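# Lift a tote holding two yellow sponges onto a desk

## Task

Pick up the tote lying on the floor that holds two yellow sponges and place it upright on the desk, with both sponges fully inside it and neither draped over the rim. The robot must not tip over or finish leaning, and the result only counts if it stays put without the robot holding it.

## Robot and tools

ROBOT. A Hello Robot Stretch 3 with a single arm: a two-wheeled base (0.33 m long, 0.34 m wide), a lift that slides up and down a mast, and a telescoping arm pointing out the robot's RIGHT side. The arm only extends sideways, so moving the gripper forward or back means driving the base. Turning in place pivots about the point midway between the drive wheels, 0.05 m behind the front edge. Stowed (arm in, wrist folded) the robot sweeps a 0.28 m radius when turning; an unfolded, level wrist reaches past that circle.

FRAMES. Base frame: origin on the floor between the drive wheels, x forward, y left, z up. hand_pose is reported in this frame, located where the closed fingertips meet; with all wrist joints at zero its x axis is up, y points back along the arm toward the mast, z toward the robot's rear. Fingertips are round pads 0.04 m wide. The odometry frame is the base frame as it was at the start.

TOOL execute_actions. Arguments: "actions", a list with exactly one action or empty (empty just reports state and pictures), and optional "cameras" ("head_camera", "nav_camera", "wrist_camera", "all"; omitted or null means all, [] means none). One action may hold:
- "base": exactly one of {"translate_m": d}, a relative straight drive in metres from the current base position, forward positive, range -1 to 1; or {"rotate_rad": d}, a relative turn in place in radians, counter-clockwise (left) positive, range -3.2 to 3.2. No sideways motion. Base moves count from the base position in the latest state report.
- "joints": a single dictionary of absolute targets keyed by joint name: lift_m 0 to 1.1 (arm height, metres); arm_m 0 to 0.52 (extension, metres); wrist_yaw_rad -1.345 to 4.42 (0 along the arm, positive toward the front, 3.0 folded over the base); wrist_pitch_rad -1.57 to 0.451 (0 level, negative tips fingers down); wrist_roll_rad -2.911 to 2.911 (0 = fingers side by side, level); gripper_m -0.089 to 0.179 (larger = wider; real fingertip gap is about 0.007 m smaller near closed and 0.025 m smaller fully open, zero below 0.007); head_pan_rad -3.953 to 1.73 (0 forward, positive left, -1.57 looks along the arm); head_tilt_rad -1.53 to 0.419 (negative looks down). Done tolerances: lift and arm ±0.004, gripper ±0.004, wrist yaw/roll and head ±0.02, pitch ±0.05.
- "contact_limits": {"arm_m": effort %} from 1 to 100; the arm stops with contact_stop when its effort reaches that level (negative sign when retracting). Lower means gentler; too low halts instantly. It also caps the arm's holding force until the next action.
All motions in an action start together. Joints or base left out may still be driving at an old target. Unknown keys or out-of-range numbers reject the whole call with no motion. Each action is capped at 15 s. If a result reports a stop, any later execute_actions, wait or finished_scene in that same reply is skipped.

TOOL wait: {"seconds": 0 to 10}; commands nothing and returns the same state and images as an empty action.
TOOL zoom_image: {"camera": name, "region": [x0, y0, x1, y1]} in pixels of that camera's most recent full image, top-left origin, at most 504 by 504.
TOOL finished_scene: {"scene": number}; closes the scene irreversibly after the last command is held, and reports success.

RESULTS. base_status and joint_status tell how each commanded motion ended: done (for the base, wheels turned the commanded amount even if slipping), off_target (resting short, possibly still pushing), contact_stop, time_out, torque_fault. After the last three the old target is dropped. on_its_own covers uncommanded joints; "held at" gives the held target, not the actual position. The arm and lift stop themselves on firm contact and then go slack until commanded again; a slack lift may sag under load or keep pressing. Base, wrist and head have no such stop. Wrist servos shut off for 10 s after sustained strain (torque_fault). motor_effort is percent of maximum, positive toward larger joint values, bracketed value is the peak; readings carry fixed bias and noise. A resting effort outside its normal range hints at a load or contact. Positive wheel effort pushes forward. base_odometry counts wheel turns (slip included), heading -3.142 to 3.142, left positive; turned_by_wheels and turned_by_imu give turn since last result. base_tilt in degrees, forward and right positive, with a few degrees of fixed bias. lidar_m: 12 distances in 30-degree sectors, first straight ahead, counter-clockwise (4th left, 7th behind, 10th right), plane 0.17 m high, range 0.15 to 12 m, "-" means nothing; misses glass, low objects, thin legs; the robot can block sectors 5, 6, 9, 10. wrist_depth_mm (45 to 1000) and head_depth_mm (280 to 4000, sideways image) are 7x7 median depth grids from top left.

CAMERAS. head_camera and nav_camera ride the head and follow pan/tilt; wrist_camera is on the gripper. Calibration K, D and T_world_to_cam are given per camera with small errors.

SPEED. Base runs fast (0.30 m/s, 1.9 rad/s) only when stowed: lift_m under 0.30, arm_m under 0.03, wrist_yaw_rad over 2.54; otherwise 0.10 m/s and 0.63 rad/s.

GRIPPING. Command gripper_m smaller than the object to grasp; lower squeezes more, but the stall guard can ease off and let heavy things slip. Release by opening at least 0.02 past the contact value. Neither reading nor status proves a grasp. Resend a different value to re-squeeze.

AVOID. Fold or unfold the wrist only with lift_m 0.32 to 0.95, wrist_pitch_rad -0.4 and roll near 0; once folded the lift may go down to 0.25. With yaw below -0.4 keep pitch at -0.5 or lower. Pushing against something rigid with the gripper above roughly 0.45 m, repeat pushes, high contact limits, driving while gripping or hooking something fixed, or snagging furniture (especially reversing) can tip the robot; if tilted, reverse the last move in small steps, free the gripper, and lower lift_m to about 0.2. Avoid drops, slips, slams and hard shoves; a loose object may occasionally get nudged by something else.

Each tool is called after "Request:" as name(argument=value, ...) on one line, values as JSON.

## Session

I'll start by checking the robot's state and what the cameras show.

Request:
execute_actions(actions=[])

Scene clock: 0.00 s.
base_odometry: x=+0.000 y=+0.000 heading=+0.000 (m, m, rad; odometry frame)
turned_by_wheels: +0.000 (rad since the last result)
turned_by_imu: +0.000 (rad since the last result)
base_tilt: forward=+0.0 right=-1.2 (deg)
lidar_m: 1.56 1.36 2.37 2.41 2.16 1.91 2.23 1.45 1.76 1.42 1.66 1.54
head_depth_mm: 1432 1435 1428 1432 1438 1432 1417 / 1504 1508 1495 1490 1493 1484 1483 / 1574 1560 1569 1557 1562 1557 1549 / 1649 1632 1636 1645 1638 1632 1630 / 1723 1718 1719 1715 1723 1705 1708 / 1805 1818 1817 1804 1812 1787 1761 / 1858 1913 1913 1911 1911 1607 1580
base_status: not commanded
joint_positions: lift_m=+0.478 arm_m=+0.003 wrist_yaw_rad=+3.102 wrist_pitch_rad=-0.365 wrist_roll_rad=-0.019 gripper_m=+0.037 head_pan_rad=+0.011 head_tilt_rad=+0.006
joint_status: not commanded
motor_effort: left_wheel=+0 right_wheel=+0 lift_m=+45 arm_m=-1 wrist_yaw_rad=+0 wrist_pitch_rad=+4 wrist_roll_rad=+0 gripper_m=+0 head_pan_rad=+0 head_tilt_rad=+1 (%)
hand_pose: x=-0.0120 y=+0.0831 z=+0.5024 quat_wxyz=(+0.141, +0.691, +0.116, +0.699) (m; base frame)
wrist_depth_mm: - - - - - - - / - - - - - - - / - - - - - - - / - - - - - - - / 986 991 971 937 917 867 866 / 842 816 799 770 720 742 729 / 712 700 670 645 650 646 622
pictures: head_camera (sideways: a quarter turn clockwise sets it upright), nav_camera (sideways: a quarter turn counterclockwise sets it upright), wrist_camera
Images, in order (width x height): head_camera 896x504, nav_camera 672x504, wrist_camera 644x364.

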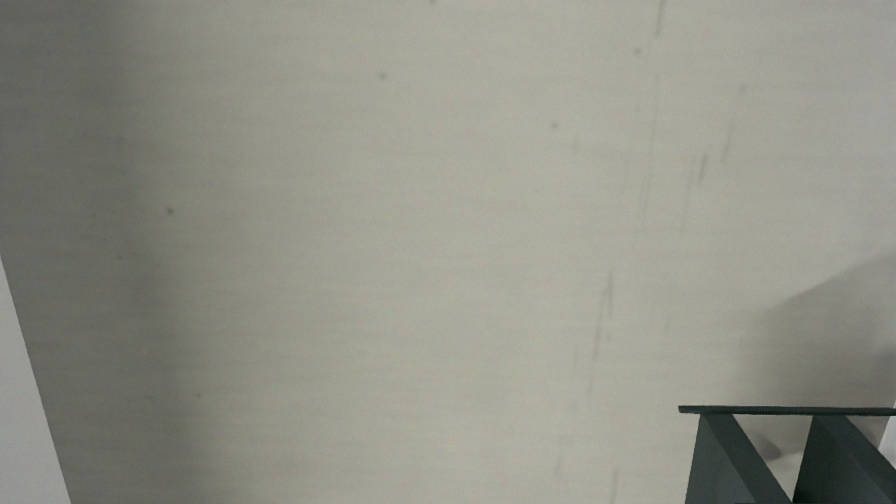

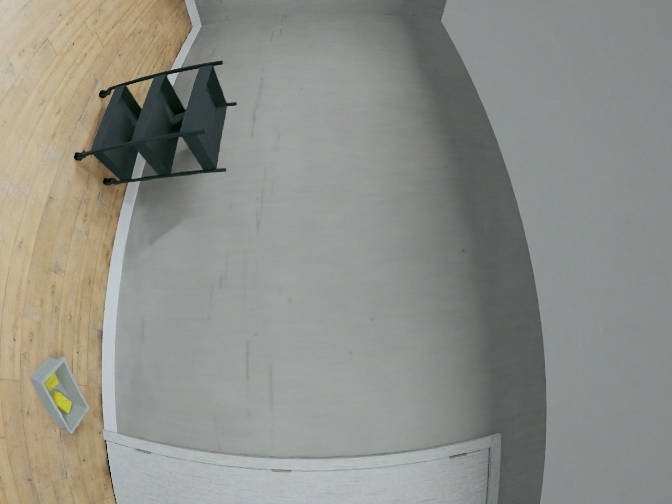

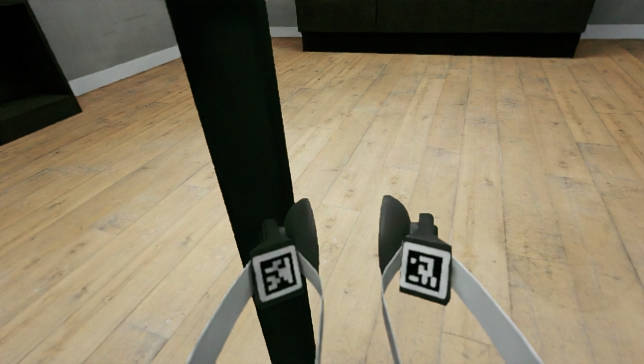

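Request:
execute_actions(actions=[{"joints": {"head_pan_rad": -0.56, "head_tilt_rad": -0.85}}], cameras=["head_camera", "nav_camera"])

Scene clock: 2.03 s.
base_odometry: x=+0.000 y=+0.000 heading=+0.000 (m, m, rad; odometry frame)
turned_by_wheels: +0.000 (rad since the last result)
turned_by_imu: +0.001 (rad since the last result)
base_tilt: forward=+0.0 right=-1.2 (deg)
lidar_m: 1.56 1.36 2.38 2.41 2.16 1.91 2.23 1.45 1.76 1.42 1.66 1.54
head_depth_mm: 1418 1651 1895 1679 1443 1258 1126 / 1394 1617 1860 1683 1451 1269 1125 / 1388 1599 1863 1656 1449 1268 1131 / 1379 1588 1850 1635 1454 1273 1136 / 1358 1558 1815 1725 1455 1276 1134 / 1344 1538 1802 1699 1467 1270 1129 / 1321 1508 1769 1703 1462 1278 1135
base_status: not commanded
joint_positions: lift_m=+0.478 arm_m=+0.003 wrist_yaw_rad=+3.102 wrist_pitch_rad=-0.365 wrist_roll_rad=-0.019 gripper_m=+0.037 head_pan_rad=-0.553 head_tilt_rad=-0.839
joint_status: all done
motor_effort: left_wheel=+0(0) right_wheel=+1(1) lift_m=+45(45) arm_m=-1(0) wrist_yaw_rad=+0(1) wrist_pitch_rad=+4(4) wrist_roll_rad=+0(0) gripper_m=+0(0) head_pan_rad=-3(24) head_tilt_rad=-5(32) (%)
hand_pose: x=-0.0120 y=+0.0831 z=+0.5024 quat_wxyz=(+0.141, +0.691, +0.116, +0.699) (m; base frame)
wrist_depth_mm: - - - - - - - / - - - - - - - / - - - - - - - / - - - - - - - / - 977 937 896 917 864 856 / 843 816 789 780 733 743 713 / 728 697 672 653 662 651 619
pictures: head_camera (sideways: a quarter turn clockwise sets it upright), nav_camera (sideways: a quarter turn counterclockwise sets it upright)
camera_calibration (this result's frames):
head_camera: T_world_to_cam=[[-0.629788, 0.395667, -0.668442, 0.892505], [0.506471, 0.861631, 0.0328374, -0.0398418], [0.588943, -0.317866, -0.743039, 0.926045], [0, 0, 0, 1]] pos_world=[0.0368799, -0.024448, 1.28598]
nav_camera: T_world_to_cam=[[0.604918, -0.403485, 0.686494, -0.852439], [-0.56881, -0.822274, 0.0179283, 0.0327567], [0.557252, -0.40133, -0.726914, 0.90478], [0, 0, 0, 1]] pos_world=[0.0300968, 0.0461036, 1.2423]
Images, in order (width x height): head_camera 896x504, nav_camera 672x504.

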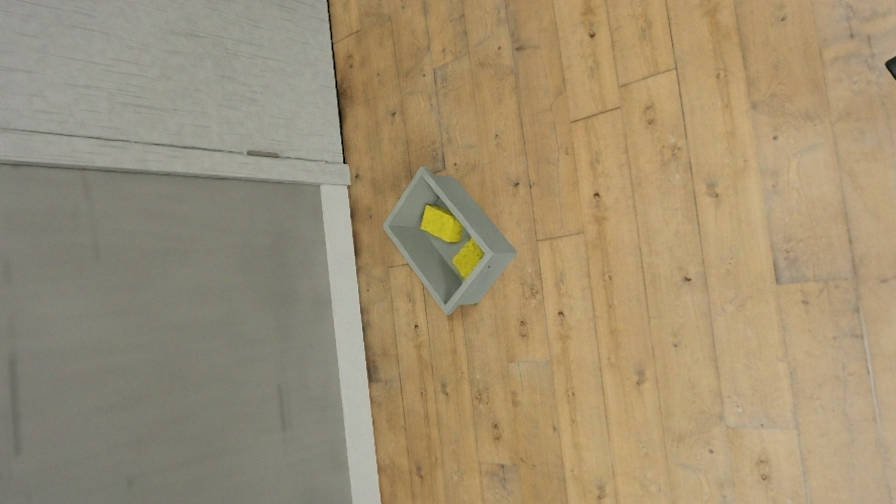

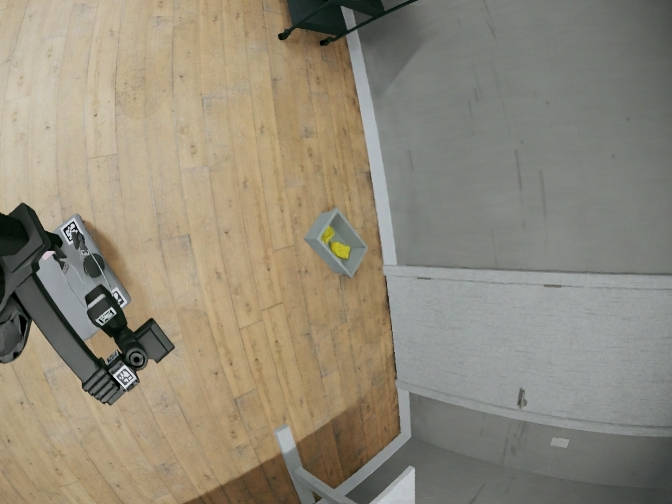

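Request:
zoom_image(camera="head_camera", region=[340, 130, 560, 350])

Request:
execute_actions(actions=[{"joints": {"head_pan_rad": -1.6, "head_tilt_rad": -0.5}}], cameras=["head_camera", "nav_camera"])

Region (340, 130, 560, 350) of head_camera's 896x504 image, scaled by 2.291, with more detail than that image has.

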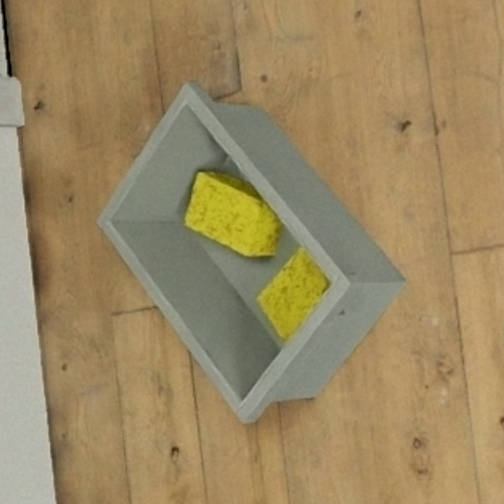

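Scene clock: 3.70 s.
base_odometry: x=+0.000 y=+0.000 heading=+0.000 (m, m, rad; odometry frame)
turned_by_wheels: +0.000 (rad since the last result)
turned_by_imu: +0.000 (rad since the last result)
base_tilt: forward=+0.0 right=-1.2 (deg)
lidar_m: 1.56 1.36 2.38 2.40 2.16 1.91 2.23 1.45 1.76 1.41 1.65 1.54
head_depth_mm: 1442 1560 1626 1160 1945 1553 1302 / 1502 1616 1690 1221 1964 1575 1300 / 1548 1687 1748 1284 1932 1560 1301 / 1604 1753 1745 1355 1811 1571 1301 / 1676 1841 1975 1363 1943 1565 1303 / 1735 1913 2110 2302 1952 1556 1297 / 1815 1995 2170 2325 1949 1567 1298
base_status: not commanded
joint_positions: lift_m=+0.478 arm_m=+0.003 wrist_yaw_rad=+3.102 wrist_pitch_rad=-0.365 wrist_roll_rad=-0.019 gripper_m=+0.037 head_pan_rad=-1.593 head_tilt_rad=-0.507
joint_status: all done
motor_effort: left_wheel=+0(0) right_wheel=+0(0) lift_m=+46(45) arm_m=+0(0) wrist_yaw_rad=+0(0) wrist_pitch_rad=+4(4) wrist_roll_rad=+0(0) gripper_m=+0(0) head_pan_rad=-3(29) head_tilt_rad=+2(18) (%)
hand_pose: x=-0.0120 y=+0.0831 z=+0.5024 quat_wxyz=(+0.141, +0.691, +0.116, +0.699) (m; base frame)
wrist_depth_mm: - - - - - - - / - - - - - - - / - - - - - - - / - - - - - - - / - 973 974 900 918 880 850 / 833 812 802 781 733 746 732 / 712 697 687 661 640 637 628
pictures: head_camera (sideways: a quarter turn clockwise sets it upright), nav_camera (sideways: a quarter turn counterclockwise sets it upright)
camera_calibration (this result's frames):
head_camera: T_world_to_cam=[[0.0167499, 0.485547, -0.87405, 1.15658], [0.99967, 0.00891024, 0.0241069, -0.0314966], [0.019493, -0.874165, -0.485237, 0.594156], [0, 0, 0, 1]] pos_world=[0.00053176, -0.0419005, 1.29997]
nav_camera: T_world_to_cam=[[-0.0359736, -0.463112, 0.885569, -1.10804], [-0.99701, 0.0772775, -0.0000878581, 0.0588199], [-0.0683939, -0.882924, -0.464508, 0.567231], [0, 0, 0, 1]] pos_world=[0.0575788, -0.0168727, 1.24474]
Images, in order (width x height): head_camera 896x504, nav_camera 672x504.

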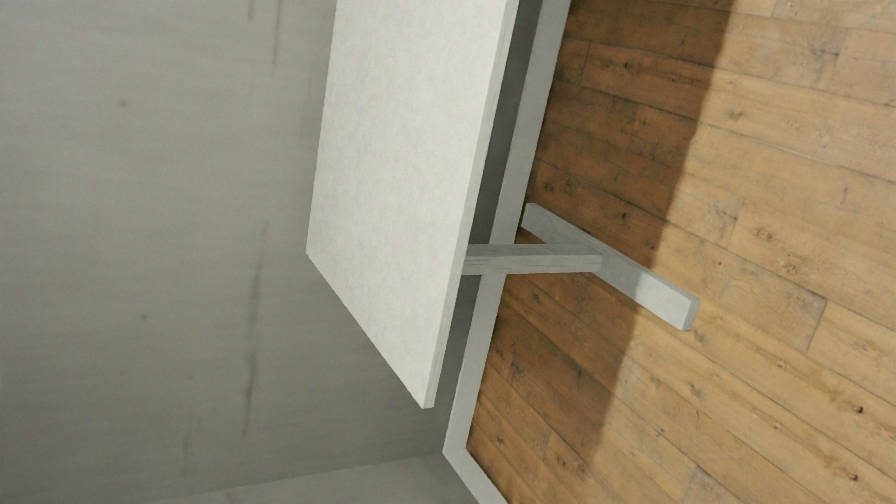

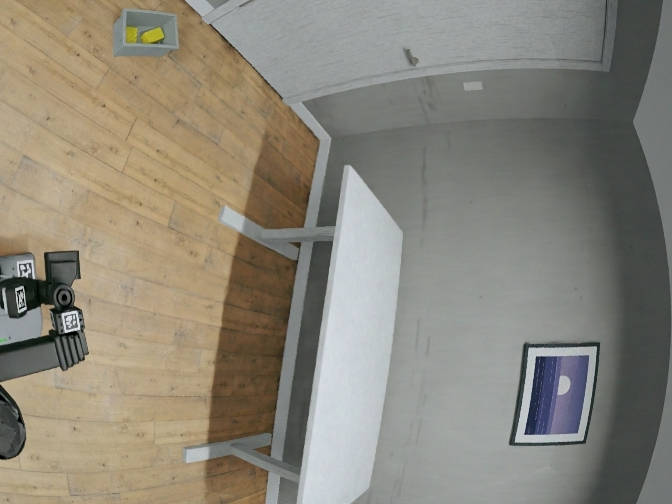

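The tote is about 0.30 × 0.20 × 0.10 m, centred near (1.00, −0.58), and the desk is on my right. I'll stow the arm so the base can move fast. Then I'll drive to a spot where I can reach both the tote and the desk.

Request:
execute_actions(actions=[{"base": {"rotate_rad": 2.054}, "joints": {"lift_m": 0.28, "wrist_pitch_rad": -0.4, "head_pan_rad": -1.57, "head_tilt_rad": -0.9}}], cameras=[])

Request:
execute_actions(actions=[{"base": {"translate_m": -0.71}}], cameras=[])

Request:
execute_actions(actions=[{"base": {"rotate_rad": -0.443}, "joints": {"lift_m": 0.40}}], cameras=["head_camera", "nav_camera"])

Scene clock: 37.77 s.
base_odometry: x=+0.000 y=+0.000 heading=+2.054 (m, m, rad; odometry frame)
turned_by_wheels: +2.054 (rad since the last result)
turned_by_imu: +2.085 (rad since the last result)
base_tilt: forward=+0.0 right=-1.2 (deg)
lidar_m: 2.16 1.91 2.22 1.45 1.76 1.42 1.68 1.54 1.55 1.36 2.37 2.40
head_depth_mm: 1598 1852 1888 1605 1400 1242 1118 / 1481 1708 1844 1600 1411 1249 1132 / 1511 1660 1806 1611 1415 1247 1146 / 1567 1846 1854 1622 1411 1249 1152 / 2615 2325 1919 1621 1418 1258 1118 / 2848 2331 1914 1629 1421 1248 1119 / 2741 2364 1934 1636 1418 1259 1124
base_status: done
joint_positions: lift_m=+0.281 arm_m=+0.003 wrist_yaw_rad=+3.102 wrist_pitch_rad=-0.414 wrist_roll_rad=-0.019 gripper_m=+0.037 head_pan_rad=-1.577 head_tilt_rad=-0.889
joint_status: all done
motor_effort: left_wheel=-2(6) right_wheel=+2(7) lift_m=+16(41) arm_m=-1(1) wrist_yaw_rad=+0(0) wrist_pitch_rad=+4(5) wrist_roll_rad=+0(0) gripper_m=+0(0) head_pan_rad=+2(4) head_tilt_rad=-4(24) (%)
hand_pose: x=-0.0122 y=+0.0772 z=+0.2943 quat_wxyz=(+0.158, +0.688, +0.133, +0.696) (m; base frame)
wrist_depth_mm: - - - - - - - / - - - - - - - / - 958 - 922 847 830 793 / 780 759 733 697 687 662 642 / 640 613 606 581 576 558 539 / 549 531 - - - 474 468 / 459 - - - 430 421 411
pictures: none
No camera images: the call's "cameras" was empty. Leave "cameras" out to get every camera's image.

Scene clock: 41.90 s.
base_odometry: x=+0.330 y=-0.629 heading=+2.054 (m, m, rad; odometry frame)
turned_by_wheels: +0.000 (rad since the last result)
turned_by_imu: +0.001 (rad since the last result)
base_tilt: forward=+0.0 right=-1.2 (deg)
lidar_m: 2.86 2.55 1.46 1.44 0.85 1.32 1.07 0.96 1.00 1.23 1.46 2.84
head_depth_mm: 1062 1184 1339 1510 1404 1214 1112 / 1171 1329 1519 1611 1353 1215 1128 / 1302 1492 1737 1626 1389 1240 1150 / 1471 1718 1866 1626 1413 1247 1150 / 1698 1990 1913 1633 1412 1251 1120 / 1722 1732 1877 1638 1419 1257 1123 / 1539 1687 1826 1646 1422 1260 1129
base_status: done
joint_positions: lift_m=+0.281 arm_m=+0.003 wrist_yaw_rad=+3.102 wrist_pitch_rad=-0.415 wrist_roll_rad=-0.019 gripper_m=+0.037 head_pan_rad=-1.577 head_tilt_rad=-0.889
joint_status: not commanded
motor_effort: left_wheel=-1(7) right_wheel=+2(3) lift_m=+16(16) arm_m=-1(0) wrist_yaw_rad=+0(0) wrist_pitch_rad=+4(4) wrist_roll_rad=+0(0) gripper_m=+0(0) head_pan_rad=+2(2) head_tilt_rad=-4(4) (%)
hand_pose: x=-0.0122 y=+0.0772 z=+0.2942 quat_wxyz=(+0.158, +0.688, +0.133, +0.696) (m; base frame)
wrist_depth_mm: 989 - - - - - - / 998 - - - - - - / 982 964 - 909 839 837 783 / 777 711 738 710 682 670 658 / 630 614 595 585 579 556 540 / 533 525 - - - 482 460 / 466 - - - 422 417 409
pictures: none
No camera images: the call's "cameras" was empty. Leave "cameras" out to get every camera's image.

Scene clock: 43.83 s.
base_odometry: x=+0.330 y=-0.629 heading=+1.611 (m, m, rad; odometry frame)
turned_by_wheels: -0.443 (rad since the last result)
turned_by_imu: -0.448 (rad since the last result)
base_tilt: forward=+0.0 right=-1.2 (deg)
lidar_m: 2.88 2.86 2.55 1.46 1.40 0.85 1.34 1.03 0.96 1.01 1.30 1.46
head_depth_mm: 867 987 1138 1339 1397 1239 1107 / 905 1038 1218 1472 1412 1240 1146 / 950 1100 1300 1539 1359 1252 1155 / 998 1162 1392 1592 1360 1244 1169 / 1050 1230 1490 1632 1392 1247 1121 / 1107 1316 1600 1631 1415 1255 1118 / 1171 1405 1742 1629 1425 1255 1126
base_status: done
joint_positions: lift_m=+0.399 arm_m=+0.003 wrist_yaw_rad=+3.102 wrist_pitch_rad=-0.415 wrist_roll_rad=-0.019 gripper_m=+0.037 head_pan_rad=-1.577 head_tilt_rad=-0.889
joint_status: all done
motor_effort: left_wheel=+1(5) right_wheel=-1(5) lift_m=+64(69) arm_m=+0(1) wrist_yaw_rad=+0(0) wrist_pitch_rad=+5(4) wrist_roll_rad=+0(0) gripper_m=+0(0) head_pan_rad=+2(2) head_tilt_rad=-4(4) (%)
hand_pose: x=-0.0122 y=+0.0771 z=+0.4126 quat_wxyz=(+0.159, +0.688, +0.133, +0.696) (m; base frame)
wrist_depth_mm: - - - - - - - / - - - - - - - / - - - - - - - / - 967 942 917 896 852 828 / 827 802 786 757 735 699 687 / 687 677 665 641 588 612 588 / 580 583 588 - 549 526 519
pictures: head_camera (sideways: a quarter turn clockwise sets it upright), nav_camera (sideways: a quarter turn counterclockwise sets it upright)
camera_calibration (this result's frames):
head_camera: T_world_to_cam=[[0.0106271, 0.776382, -0.630173, 0.838734], [0.999331, 0.0138125, 0.0338697, -0.04419], [0.0350001, -0.630111, -0.775716, 0.971916], [0, 0, 0, 1]] pos_world=[0.00122995, -0.038153, 1.28397]
nav_camera: T_world_to_cam=[[-0.0302441, -0.760135, 0.649061, -0.799787], [-0.998148, 0.0572536, 0.020541, 0.0319755], [-0.052775, -0.647238, -0.760459, 0.952124], [0, 0, 0, 1]] pos_world=[0.0579758, 0.00647435, 1.2425]
Images, in order (width x height): head_camera 896x504, nav_camera 672x504.

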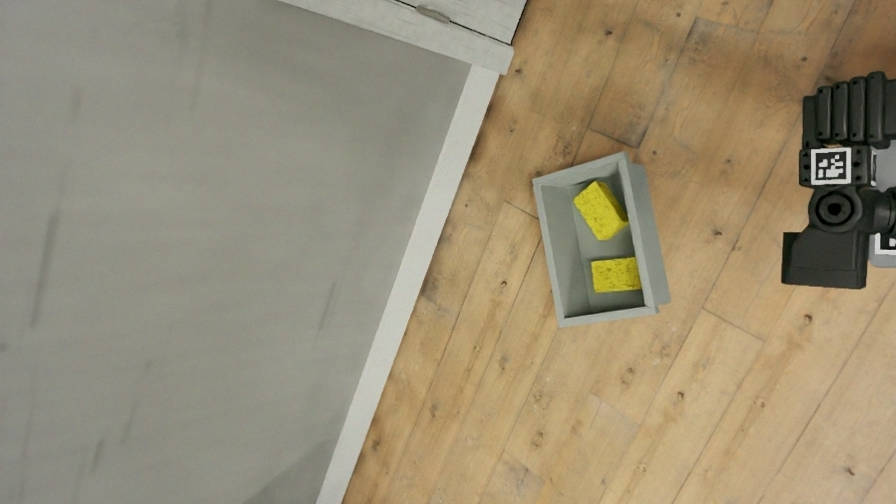

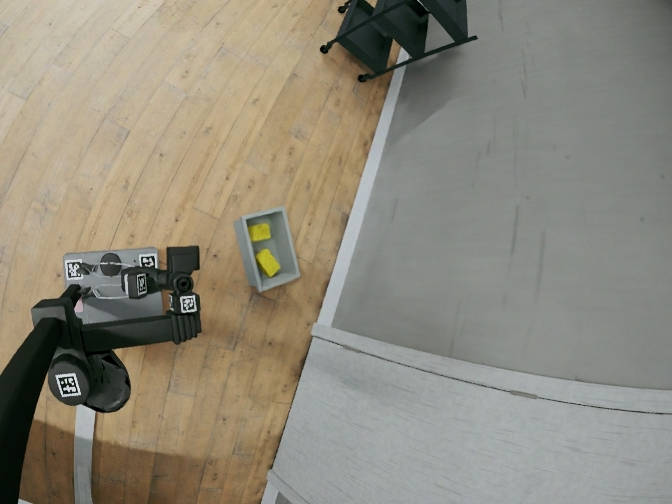

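Request:
zoom_image(camera="head_camera", region=[500, 130, 720, 350])

Request:
execute_actions(actions=[{"joints": {"wrist_yaw_rad": 1.57, "gripper_m": 0.10}}], cameras=[])

Region (500, 130, 720, 350) of head_camera's 896x504 image, scaled by 2.291, with more detail than that image has.

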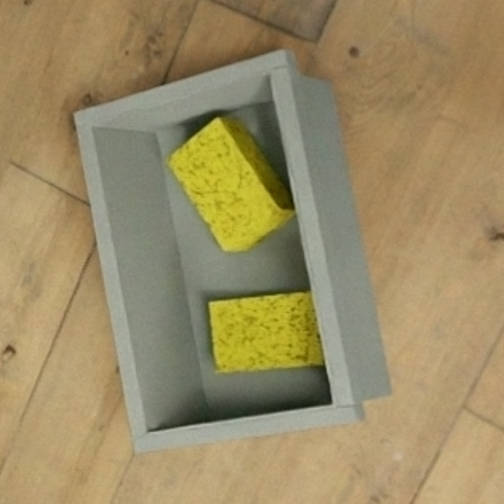

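Scene clock: 46.13 s.
base_odometry: x=+0.330 y=-0.629 heading=+1.611 (m, m, rad; odometry frame)
turned_by_wheels: +0.000 (rad since the last result)
turned_by_imu: +0.001 (rad since the last result)
base_tilt: forward=+0.0 right=-1.2 (deg)
lidar_m: 2.87 2.86 2.55 1.46 1.40 0.85 1.34 1.03 0.96 1.01 1.31 1.46
head_depth_mm: 867 988 1138 1343 1396 1244 1113 / 903 1039 1216 1475 1413 1243 1150 / 949 1100 1306 1537 1356 1248 - / 996 1155 1388 1583 1359 1245 1156 / 1049 1231 1491 1624 1391 1258 1140 / 1106 1309 1608 1639 1418 1262 1120 / 1174 1403 1757 1644 1428 1261 1125
base_status: not commanded
joint_positions: lift_m=+0.399 arm_m=+0.003 wrist_yaw_rad=+1.573 wrist_pitch_rad=-0.415 wrist_roll_rad=-0.019 gripper_m=+0.100 head_pan_rad=-1.577 head_tilt_rad=-0.889
joint_status: all done
motor_effort: left_wheel=+1(1) right_wheel=-1(1) lift_m=+64(64) arm_m=+0(0) wrist_yaw_rad=-4(4) wrist_pitch_rad=+5(4) wrist_roll_rad=+0(0) gripper_m=+0(93) head_pan_rad=+2(1) head_tilt_rad=-4(4) (%)
hand_pose: x=+0.2034 y=-0.1471 z=+0.4126 quat_wxyz=(+0.596, +0.589, -0.380, +0.392) (m; base frame)
wrist_depth_mm: - - - - - - - / - - - - - - - / - - - - - - - / - 944 942 911 889 858 837 / 802 795 813 749 751 720 704 / 684 676 626 645 624 - 606 / 602 574 568 552 555 533 516
pictures: none
No camera images: the call's "cameras" was empty. Leave "cameras" out to get every camera's image.

Request:
execute_actions(actions=[{"base": {"translate_m": 0.07}, "joints": {"wrist_yaw_rad": 1.758, "wrist_pitch_rad": -1.57, "wrist_roll_rad": 0.0, "arm_m": 0.404, "lift_m": 0.27, "gripper_m": 0.10, "head_tilt_rad": -1.05}}])

Scene clock: 55.70 s.
base_odometry: x=+0.327 y=-0.559 heading=+1.611 (m, m, rad; odometry frame)
turned_by_wheels: +0.000 (rad since the last result)
turned_by_imu: +0.002 (rad since the last result)
base_tilt: forward=+0.0 right=-1.1 (deg)
lidar_m: 2.81 2.81 2.51 1.47 1.46 0.92 1.40 1.07 0.99 1.04 1.35 1.41
head_depth_mm: 954 1119 1336 1444 1306 1183 1100 / 999 1179 1441 1450 1311 1193 - / 1054 1256 1531 1425 1298 1210 - / 1109 1331 1581 1456 1294 1213 1099 / 1171 1427 1619 1477 1319 1199 1105 / 1241 1527 1644 1472 1318 1207 1104 / 1326 1646 1667 1481 1334 1208 1102
base_status: done
joint_positions: lift_m=+0.271 arm_m=+0.404 wrist_yaw_rad=+1.756 wrist_pitch_rad=-1.550 wrist_roll_rad=-0.002 gripper_m=+0.100 head_pan_rad=-1.577 head_tilt_rad=-1.037
joint_status: all done
joint sent to its limit — the command would take wrist_pitch_rad past its lower limit, so that joint was sent only as far as its limit.
motor_effort: left_wheel=+1(4) right_wheel=-1(3) lift_m=+17(61) arm_m=+3(3) wrist_yaw_rad=+3(4) wrist_pitch_rad=-3(3) wrist_roll_rad=+1(0) gripper_m=+0(0) head_pan_rad=+2(2) head_tilt_rad=-5(15) (%)
hand_pose: x=-0.0399 y=-0.5523 z=+0.1528 quat_wxyz=(+0.704, +0.704, +0.059, +0.073) (m; base frame)
wrist_depth_mm: 299 297 296 181 210 237 198 / 312 309 305 294 291 287 202 / 324 321 313 261 257 259 204 / 331 328 325 312 314 308 208 / 348 344 337 325 303 292 211 / 353 349 348 331 291 - 215 / 369 365 362 346 316 296 212
pictures: head_camera (sideways: a quarter turn clockwise sets it upright), nav_camera (sideways: a quarter turn counterclockwise sets it upright), wrist_camera
camera_calibration (this result's frames):
head_camera: T_world_to_cam=[[0.0111153, 0.860584, -0.509188, 0.681113], [0.9993, 0.00862557, 0.0363924, -0.0474673], [0.0357107, -0.509236, -0.859886, 1.08133], [0, 0, 0, 1]] pos_world=[0.00124808, -0.0350906, 1.27837]
nav_camera: T_world_to_cam=[[-0.0307497, -0.847289, 0.530242, -0.644981], [-0.99817, 0.05367, 0.0278751, 0.0224321], [-0.0520763, -0.528414, -0.847388, 1.06514], [0, 0, 0, 1]] pos_world=[0.0580265, 0.0151447, 1.24396]
wrist_camera: T_world_to_cam=[[0.149122, -0.987784, -0.0452324, -0.517805], [-0.968787, -0.155109, 0.193374, -0.128627], [-0.198028, 0.0149843, -0.980082, 0.313948], [0, 0, 0, 1]] pos_world=[0.0147749, -0.536135, 0.309147]
Images, in order (width x height): head_camera 896x504, nav_camera 672x504, wrist_camera 644x364.

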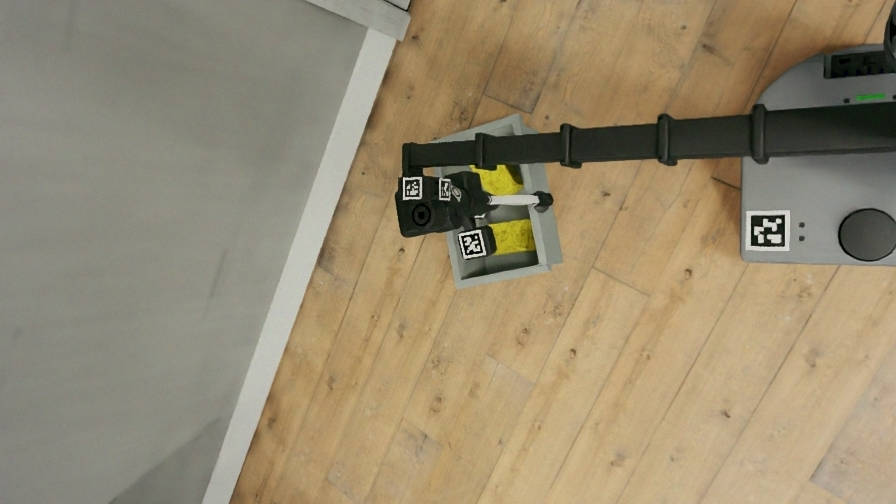

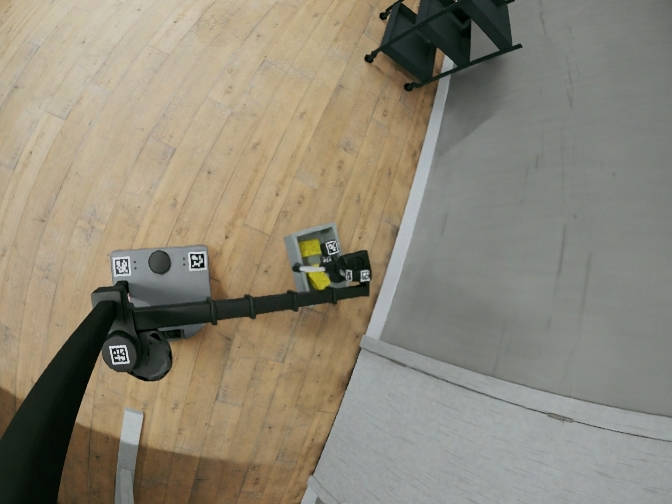

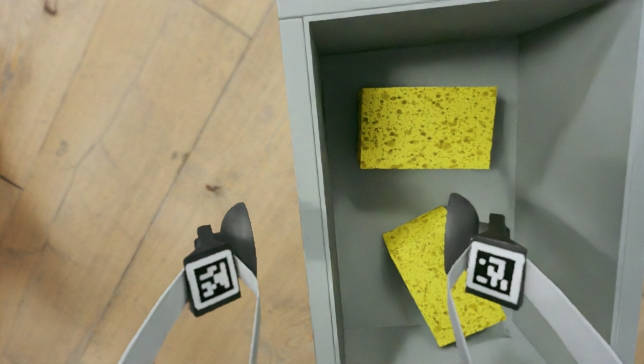

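Request:
execute_actions(actions=[{"base": {"translate_m": -0.022}, "joints": {"wrist_yaw_rad": 1.80, "arm_m": 0.385, "lift_m": 0.255, "gripper_m": 0.075}}], cameras=["wrist_camera"])

Scene clock: 63.43 s.
base_odometry: x=+0.328 y=-0.581 heading=+1.611 (m, m, rad; odometry frame)
turned_by_wheels: +0.000 (rad since the last result)
turned_by_imu: +0.001 (rad since the last result)
base_tilt: forward=+0.0 right=-1.2 (deg)
lidar_m: 2.84 2.82 2.52 1.47 1.45 0.90 1.38 1.05 0.98 1.03 1.33 1.43
head_depth_mm: 946 1108 1323 1448 1301 1187 1108 / 993 1170 1416 1453 1312 1192 - / 1044 1245 1529 1522 1297 1207 - / 1096 1317 1580 1474 1300 1218 1103 / 1164 1406 1617 1463 1323 1202 1100 / 1231 1523 1654 1476 1322 1213 1106 / 1302 1631 1662 1475 1332 1210 1104
base_status: done
joint_positions: lift_m=+0.256 arm_m=+0.385 wrist_yaw_rad=+1.797 wrist_pitch_rad=-1.551 wrist_roll_rad=-0.002 gripper_m=+0.075 head_pan_rad=-1.577 head_tilt_rad=-1.037
joint_status: all done
motor_effort: left_wheel=+1(2) right_wheel=-1(6) lift_m=+16(16) arm_m=-3(3) wrist_yaw_rad=+3(3) wrist_pitch_rad=-3(3) wrist_roll_rad=+1(1) gripper_m=+0(86) head_pan_rad=+2(2) head_tilt_rad=-5(5) (%)
hand_pose: x=-0.0398 y=-0.5348 z=+0.1378 quat_wxyz=(+0.702, +0.703, +0.074, +0.087) (m; base frame)
wrist_depth_mm: 289 283 282 276 270 267 232 / 297 296 290 284 238 237 234 / 309 300 298 293 244 242 234 / 319 314 311 300 298 295 239 / 333 321 317 314 310 303 239 / 340 334 332 325 322 305 240 / 351 346 346 335 302 275 231
pictures: wrist_camera
camera_calibration (this result's frames):
wrist_camera: T_world_to_cam=[[0.189876, -0.980766, -0.0452227, -0.495782], [-0.961482, -0.195071, 0.193649, -0.144028], [-0.198746, 0.00671149, -0.980028, 0.29456], [0, 0, 0, 1]] pos_world=[0.0141995, -0.516319, 0.294147]
Images, in order (width x height): wrist_camera 644x364.

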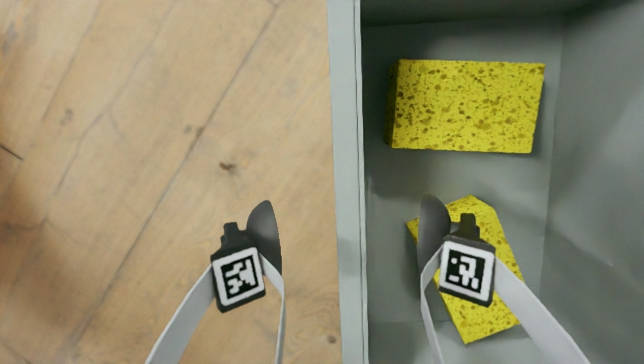

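Request:
execute_actions(actions=[{"joints": {"lift_m": 0.172, "gripper_m": 0.06}}], cameras=["wrist_camera", "head_camera"])

Scene clock: 66.23 s.
base_odometry: x=+0.328 y=-0.581 heading=+1.611 (m, m, rad; odometry frame)
turned_by_wheels: +0.000 (rad since the last result)
turned_by_imu: +0.001 (rad since the last result)
base_tilt: forward=+0.0 right=-1.1 (deg)
lidar_m: 2.84 2.83 2.51 1.47 1.45 0.90 1.38 1.06 0.98 1.03 1.33 1.42
head_depth_mm: 947 1105 1321 1445 1305 1190 1105 / 989 1167 1424 1455 1312 1190 - / 1042 1246 1519 1505 1292 1211 - / 1094 1320 1590 1488 1295 1216 1101 / 1157 1409 1620 1465 1316 1203 1098 / 1227 1518 1653 1474 1329 1209 1106 / 1310 1631 1656 1472 1324 1211 1107
base_status: not commanded
joint_positions: lift_m=+0.173 arm_m=+0.385 wrist_yaw_rad=+1.797 wrist_pitch_rad=-1.551 wrist_roll_rad=-0.002 gripper_m=+0.060 head_pan_rad=-1.577 head_tilt_rad=-1.037
joint_status: all done
motor_effort: left_wheel=+1(1) right_wheel=-1(1) lift_m=+16(16) arm_m=-3(3) wrist_yaw_rad=+4(4) wrist_pitch_rad=-3(3) wrist_roll_rad=+1(1) gripper_m=+0(64) head_pan_rad=+2(2) head_tilt_rad=-5(5) (%)
hand_pose: x=-0.0398 y=-0.5348 z=+0.0548 quat_wxyz=(+0.702, +0.703, +0.074, +0.087) (m; base frame)
wrist_depth_mm: 206 204 201 87 192 189 187 / 211 210 207 203 158 155 153 / 219 216 214 210 163 159 158 / 226 225 221 213 212 209 209 / 235 233 231 99 219 212 214 / 244 242 240 168 227 176 217 / 253 249 248 241 236 182 211
pictures: head_camera (sideways: a quarter turn clockwise sets it upright), wrist_camera
camera_calibration (this result's frames):
head_camera: T_world_to_cam=[[0.0111154, 0.86061, -0.509144, 0.681055], [0.9993, 0.00862383, 0.0363931, -0.0474683], [0.0357111, -0.509192, -0.859912, 1.08137], [0, 0, 0, 1]] pos_world=[0.00124809, -0.0350894, 1.27836]
wrist_camera: T_world_to_cam=[[0.189876, -0.980766, -0.0452227, -0.499528], [-0.961482, -0.195071, 0.193649, -0.127954], [-0.198746, 0.00671154, -0.980028, 0.21322], [0, 0, 0, 1]] pos_world=[0.0141995, -0.516311, 0.21115]
Images, in order (width x height): head_camera 896x504, wrist_camera 644x364.

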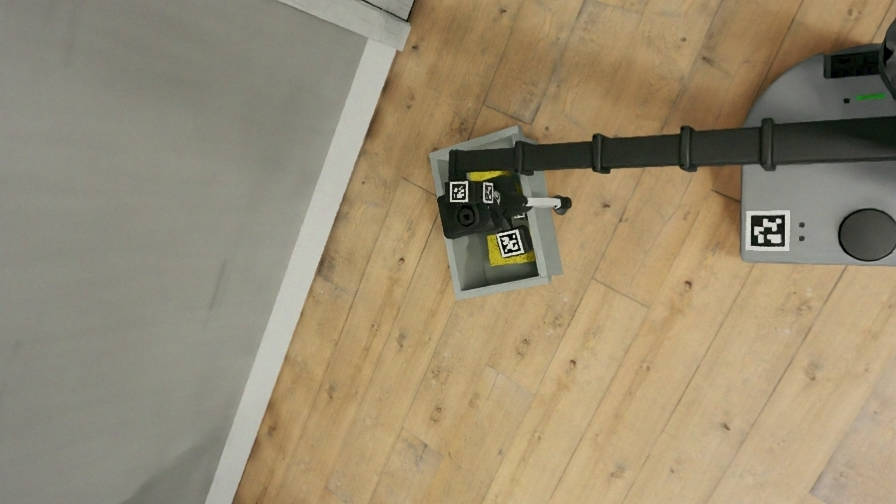

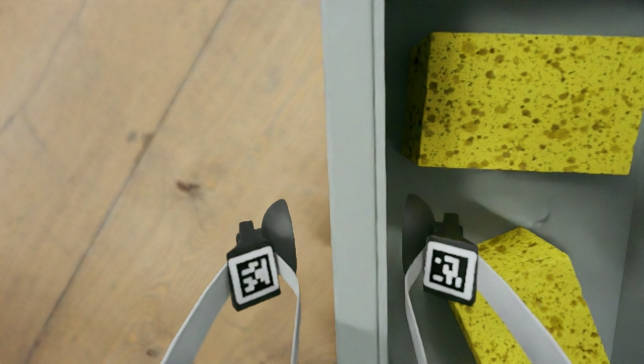

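Request:
execute_actions(actions=[{"joints": {"gripper_m": -0.03}}], cameras=["wrist_camera"])

Scene clock: 68.30 s.
base_odometry: x=+0.328 y=-0.581 heading=+1.611 (m, m, rad; odometry frame)
turned_by_wheels: +0.000 (rad since the last result)
turned_by_imu: +0.001 (rad since the last result)
base_tilt: forward=+0.0 right=-1.1 (deg)
lidar_m: 2.82 2.82 2.52 1.47 1.44 0.90 1.38 1.06 0.98 1.03 1.33 1.42
head_depth_mm: 945 1101 1315 1447 1306 1190 1102 / 994 1175 1430 1447 1311 1193 - / 1044 1246 1525 1494 1295 1209 - / 1099 1321 1580 1481 1299 1216 1103 / 1165 1407 1630 1462 1317 1203 1101 / 1228 1508 1648 1472 1316 1211 1105 / 1302 1635 1668 1471 1329 1210 1107
base_status: not commanded
joint_positions: lift_m=+0.173 arm_m=+0.385 wrist_yaw_rad=+1.797 wrist_pitch_rad=-1.551 wrist_roll_rad=-0.002 gripper_m=-0.029 head_pan_rad=-1.577 head_tilt_rad=-1.037
joint_status: all done
motor_effort: left_wheel=+1(1) right_wheel=-1(1) lift_m=+16(16) arm_m=-3(3) wrist_yaw_rad=+3(4) wrist_pitch_rad=-3(3) wrist_roll_rad=+1(1) gripper_m=-29(100) head_pan_rad=+2(2) head_tilt_rad=-5(5) (%)
hand_pose: x=-0.0398 y=-0.5348 z=+0.0548 quat_wxyz=(+0.702, +0.703, +0.074, +0.088) (m; base frame)
wrist_depth_mm: 205 204 200 87 191 190 187 / 214 210 207 90 158 154 153 / 220 216 214 93 162 160 157 / 226 224 221 96 211 209 207 / 237 231 228 98 216 214 214 / 244 240 237 102 229 177 218 / 252 251 246 238 235 183 207
pictures: wrist_camera
camera_calibration (this result's frames):
wrist_camera: T_world_to_cam=[[0.190415, -0.980662, -0.0452232, -0.499461], [-0.961374, -0.1956, 0.193649, -0.128232], [-0.19875, 0.00660271, -0.980028, 0.213161], [0, 0, 0, 1]] pos_world=[0.014192, -0.516292, 0.211149]
Images, in order (width x height): wrist_camera 644x364.

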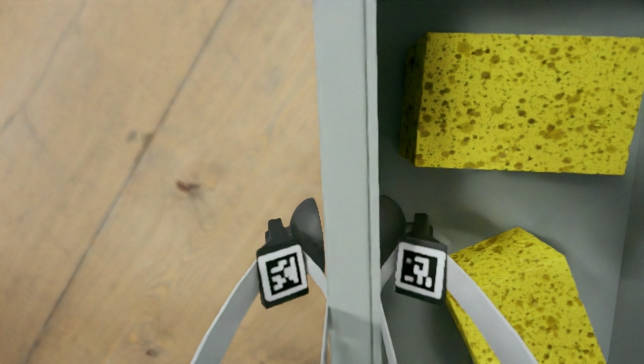

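Request:
execute_actions(actions=[{"joints": {"lift_m": 0.26}}])

Scene clock: 70.40 s.
base_odometry: x=+0.328 y=-0.581 heading=+1.611 (m, m, rad; odometry frame)
turned_by_wheels: +0.000 (rad since the last result)
turned_by_imu: +0.001 (rad since the last result)
base_tilt: forward=+0.0 right=-1.1 (deg)
lidar_m: 2.84 2.82 2.51 1.47 1.45 0.89 1.38 1.06 0.57 0.51 1.33 1.42
head_depth_mm: 946 1103 1315 1450 1311 1192 1107 / 994 1179 1425 1447 1311 1195 - / 1042 1241 1524 1517 1281 1211 - / 1097 1318 1581 1417 1285 1216 1102 / 1160 1410 1619 1463 1325 1207 1102 / 1234 1518 1664 1482 1331 1201 1103 / 1308 1620 1649 1478 1334 1206 1106
base_status: not commanded
joint_positions: lift_m=+0.259 arm_m=+0.385 wrist_yaw_rad=+1.797 wrist_pitch_rad=-1.551 wrist_roll_rad=-0.002 gripper_m=-0.019 head_pan_rad=-1.577 head_tilt_rad=-1.037
joint_status: all done
on_its_own: gripper_m is held at -0.020, not at your -0.030, by its stall guard, which is still easing
motor_effort: left_wheel=+1(1) right_wheel=-1(1) lift_m=+69(71) arm_m=-3(3) wrist_yaw_rad=+3(2) wrist_pitch_rad=-3(3) wrist_roll_rad=+1(1) gripper_m=-24(27) head_pan_rad=+2(2) head_tilt_rad=-5(5) (%)
hand_pose: x=-0.0398 y=-0.5348 z=+0.1411 quat_wxyz=(+0.702, +0.703, +0.074, +0.088) (m; base frame)
wrist_depth_mm: 291 288 283 87 200 211 200 / 302 295 293 90 167 171 189 / 310 307 303 93 170 178 200 / 315 317 313 98 224 237 211 / 333 327 326 99 224 241 212 / 346 337 337 104 196 201 216 / 358 351 346 224 245 206 219
pictures: head_camera (sideways: a quarter turn clockwise sets it upright), nav_camera (sideways: a quarter turn counterclockwise sets it upright), wrist_camera
camera_calibration (this result's frames):
head_camera: T_world_to_cam=[[0.0111155, 0.860637, -0.509097, 0.680995], [0.9993, 0.00862187, 0.0363939, -0.0474693], [0.0357113, -0.509146, -0.859939, 1.0814], [0, 0, 0, 1]] pos_world=[0.0012481, -0.0350881, 1.27836]
nav_camera: T_world_to_cam=[[-0.0307499, -0.847344, 0.530153, -0.644865], [-0.99817, 0.0536669, 0.0278801, 0.0224256], [-0.0520757, -0.528325, -0.847444, 1.06521], [0, 0, 0, 1]] pos_world=[0.0580265, 0.0151508, 1.24396]
wrist_camera: T_world_to_cam=[[0.190422, -0.98066, -0.0452231, -0.49556], [-0.961373, -0.195607, 0.193649, -0.144934], [-0.19875, 0.00660116, -0.980028, 0.297668], [0, 0, 0, 1]] pos_world=[0.0141918, -0.516291, 0.297378]
Images, in order (width x height): head_camera 896x504, nav_camera 672x504, wrist_camera 644x364.

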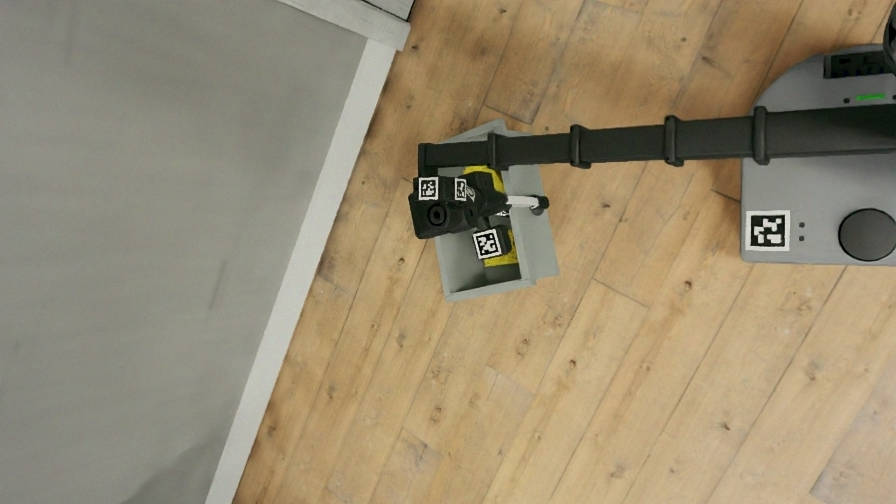

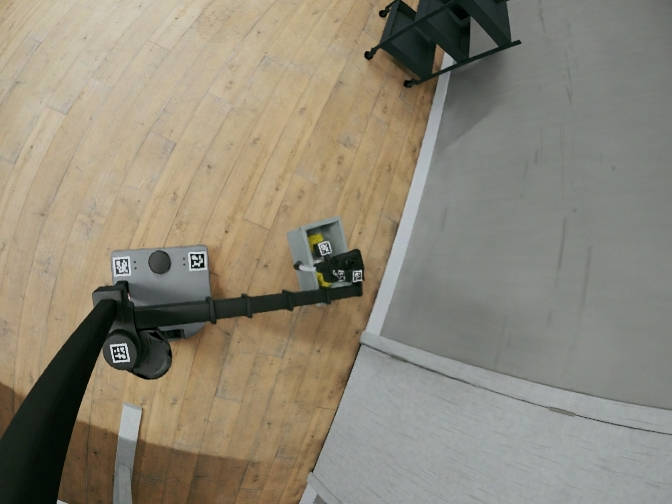

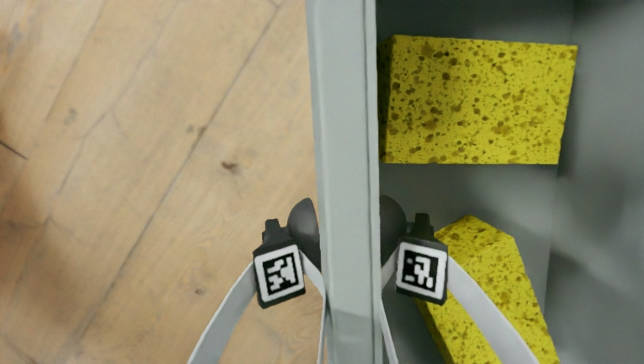

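Request:
execute_actions(actions=[{"joints": {"gripper_m": -0.015}}], cameras=["wrist_camera"])

Scene clock: 71.50 s.
base_odometry: x=+0.328 y=-0.581 heading=+1.611 (m, m, rad; odometry frame)
turned_by_wheels: +0.000 (rad since the last result)
turned_by_imu: +0.000 (rad since the last result)
base_tilt: forward=+0.0 right=-1.2 (deg)
lidar_m: 2.84 2.83 2.52 1.47 1.44 0.90 1.38 1.06 0.57 0.50 1.33 1.42
head_depth_mm: 947 1103 1312 1452 1308 1186 1103 / 991 1169 1422 1446 1316 1190 - / 1040 1243 1525 1513 1279 1217 - / 1096 1322 1576 1472 1282 1211 1101 / 1156 1411 1623 1471 1323 1209 1100 / 1225 1512 1651 1474 1323 1202 1102 / 1304 1634 1657 1478 1331 1215 1106
base_status: not commanded
joint_positions: lift_m=+0.259 arm_m=+0.385 wrist_yaw_rad=+1.797 wrist_pitch_rad=-1.551 wrist_roll_rad=-0.002 gripper_m=-0.014 head_pan_rad=-1.577 head_tilt_rad=-1.037
joint_status: all done
motor_effort: left_wheel=+1(1) right_wheel=-1(1) lift_m=+69(69) arm_m=-3(3) wrist_yaw_rad=+3(3) wrist_pitch_rad=-3(3) wrist_roll_rad=+1(1) gripper_m=-24(24) head_pan_rad=+2(2) head_tilt_rad=-5(5) (%)
hand_pose: x=-0.0398 y=-0.5348 z=+0.1411 quat_wxyz=(+0.702, +0.703, +0.074, +0.088) (m; base frame)
wrist_depth_mm: 291 289 286 88 212 229 191 / 299 297 293 92 174 190 195 / 307 306 301 96 180 198 198 / 321 316 313 101 241 256 201 / 331 332 324 101 211 261 205 / 343 340 334 104 211 257 208 / 357 353 341 199 220 240 214
pictures: wrist_camera
camera_calibration (this result's frames):
wrist_camera: T_world_to_cam=[[0.190422, -0.98066, -0.0452231, -0.49556], [-0.961373, -0.195607, 0.193649, -0.144933], [-0.19875, 0.00660126, -0.980028, 0.297668], [0, 0, 0, 1]] pos_world=[0.0141919, -0.516291, 0.297378]
Images, in order (width x height): wrist_camera 644x364.

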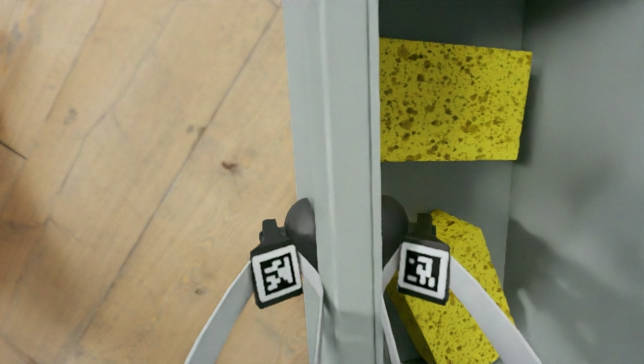

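The tote sags as the grip eases, so I'll set it back down and regrip it in a sturdier way.

Request:
execute_actions(actions=[{"joints": {"lift_m": 0.175}}], cameras=["wrist_camera", "head_camera"])

Scene clock: 78.00 s.
base_odometry: x=+0.328 y=-0.581 heading=+1.611 (m, m, rad; odometry frame)
turned_by_wheels: +0.000 (rad since the last result)
turned_by_imu: +0.001 (rad since the last result)
base_tilt: forward=-0.1 right=-1.2 (deg)
lidar_m: 2.83 2.83 2.52 1.47 1.44 0.90 1.38 1.06 0.98 1.03 1.33 1.42
head_depth_mm: 945 1106 1320 1440 1312 1187 1100 / 992 1171 1425 1452 1320 1196 - / 1042 1244 1520 1493 1296 1214 - / 1099 1324 1574 1481 1297 1209 1100 / 1163 1410 1618 1468 1323 1203 1101 / 1235 1509 1656 1474 1328 1208 1106 / 1301 1632 1659 1479 1331 1209 1107
base_status: not commanded
joint_positions: lift_m=+0.177 arm_m=+0.385 wrist_yaw_rad=+1.798 wrist_pitch_rad=-1.553 wrist_roll_rad=-0.002 gripper_m=-0.011 head_pan_rad=-1.577 head_tilt_rad=-1.037
joint_status: lift_m contact_stop (moved -0.082 of -0.084)
on_its_own: lift_m is slack since a contact_stop, until your next command for it
motor_effort: left_wheel=+1(2) right_wheel=-1(2) lift_m=+40(63) arm_m=-1(3) wrist_yaw_rad=+2(3) wrist_pitch_rad=-2(4) wrist_roll_rad=+1(1) gripper_m=-21(22) head_pan_rad=+2(2) head_tilt_rad=-5(5) (%)
hand_pose: x=-0.0404 y=-0.5348 z=+0.0587 quat_wxyz=(+0.702, +0.703, +0.075, +0.087) (m; base frame)
wrist_depth_mm: 211 208 205 92 197 193 193 / 218 214 213 95 169 159 158 / 225 222 220 98 168 166 163 / 232 230 226 101 216 216 213 / 242 235 233 103 222 221 218 / 251 246 242 107 235 182 223 / 261 256 253 179 240 188 206
pictures: head_camera (sideways: a quarter turn clockwise sets it upright), wrist_camera
camera_calibration (this result's frames):
head_camera: T_world_to_cam=[[0.0111166, 0.860803, -0.508816, 0.680629], [0.9993, 0.00860987, 0.0363986, -0.0474754], [0.0357129, -0.508865, -0.860105, 1.08162], [0, 0, 0, 1]] pos_world=[0.00124814, -0.0350804, 1.27835]
wrist_camera: T_world_to_cam=[[0.190446, -0.980659, -0.0451386, -0.499151], [-0.960885, -0.195629, 0.196034, -0.129695], [-0.201073, 0.00603921, -0.979558, 0.216403], [0, 0, 0, 1]] pos_world=[0.0139521, -0.516176, 0.214873]
Images, in order (width x height): head_camera 896x504, wrist_camera 644x364.

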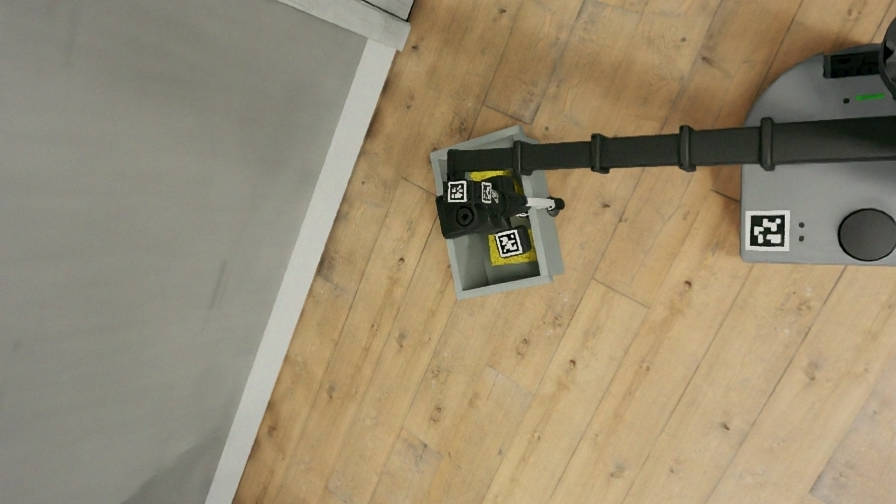

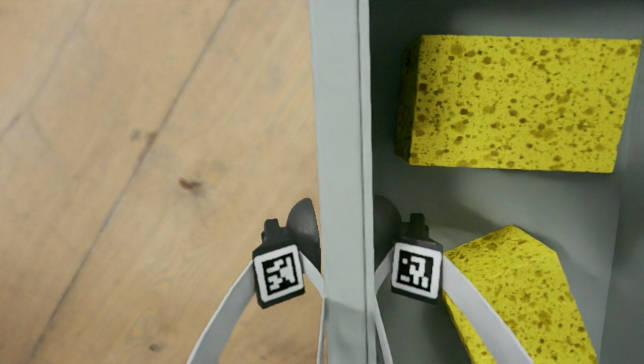

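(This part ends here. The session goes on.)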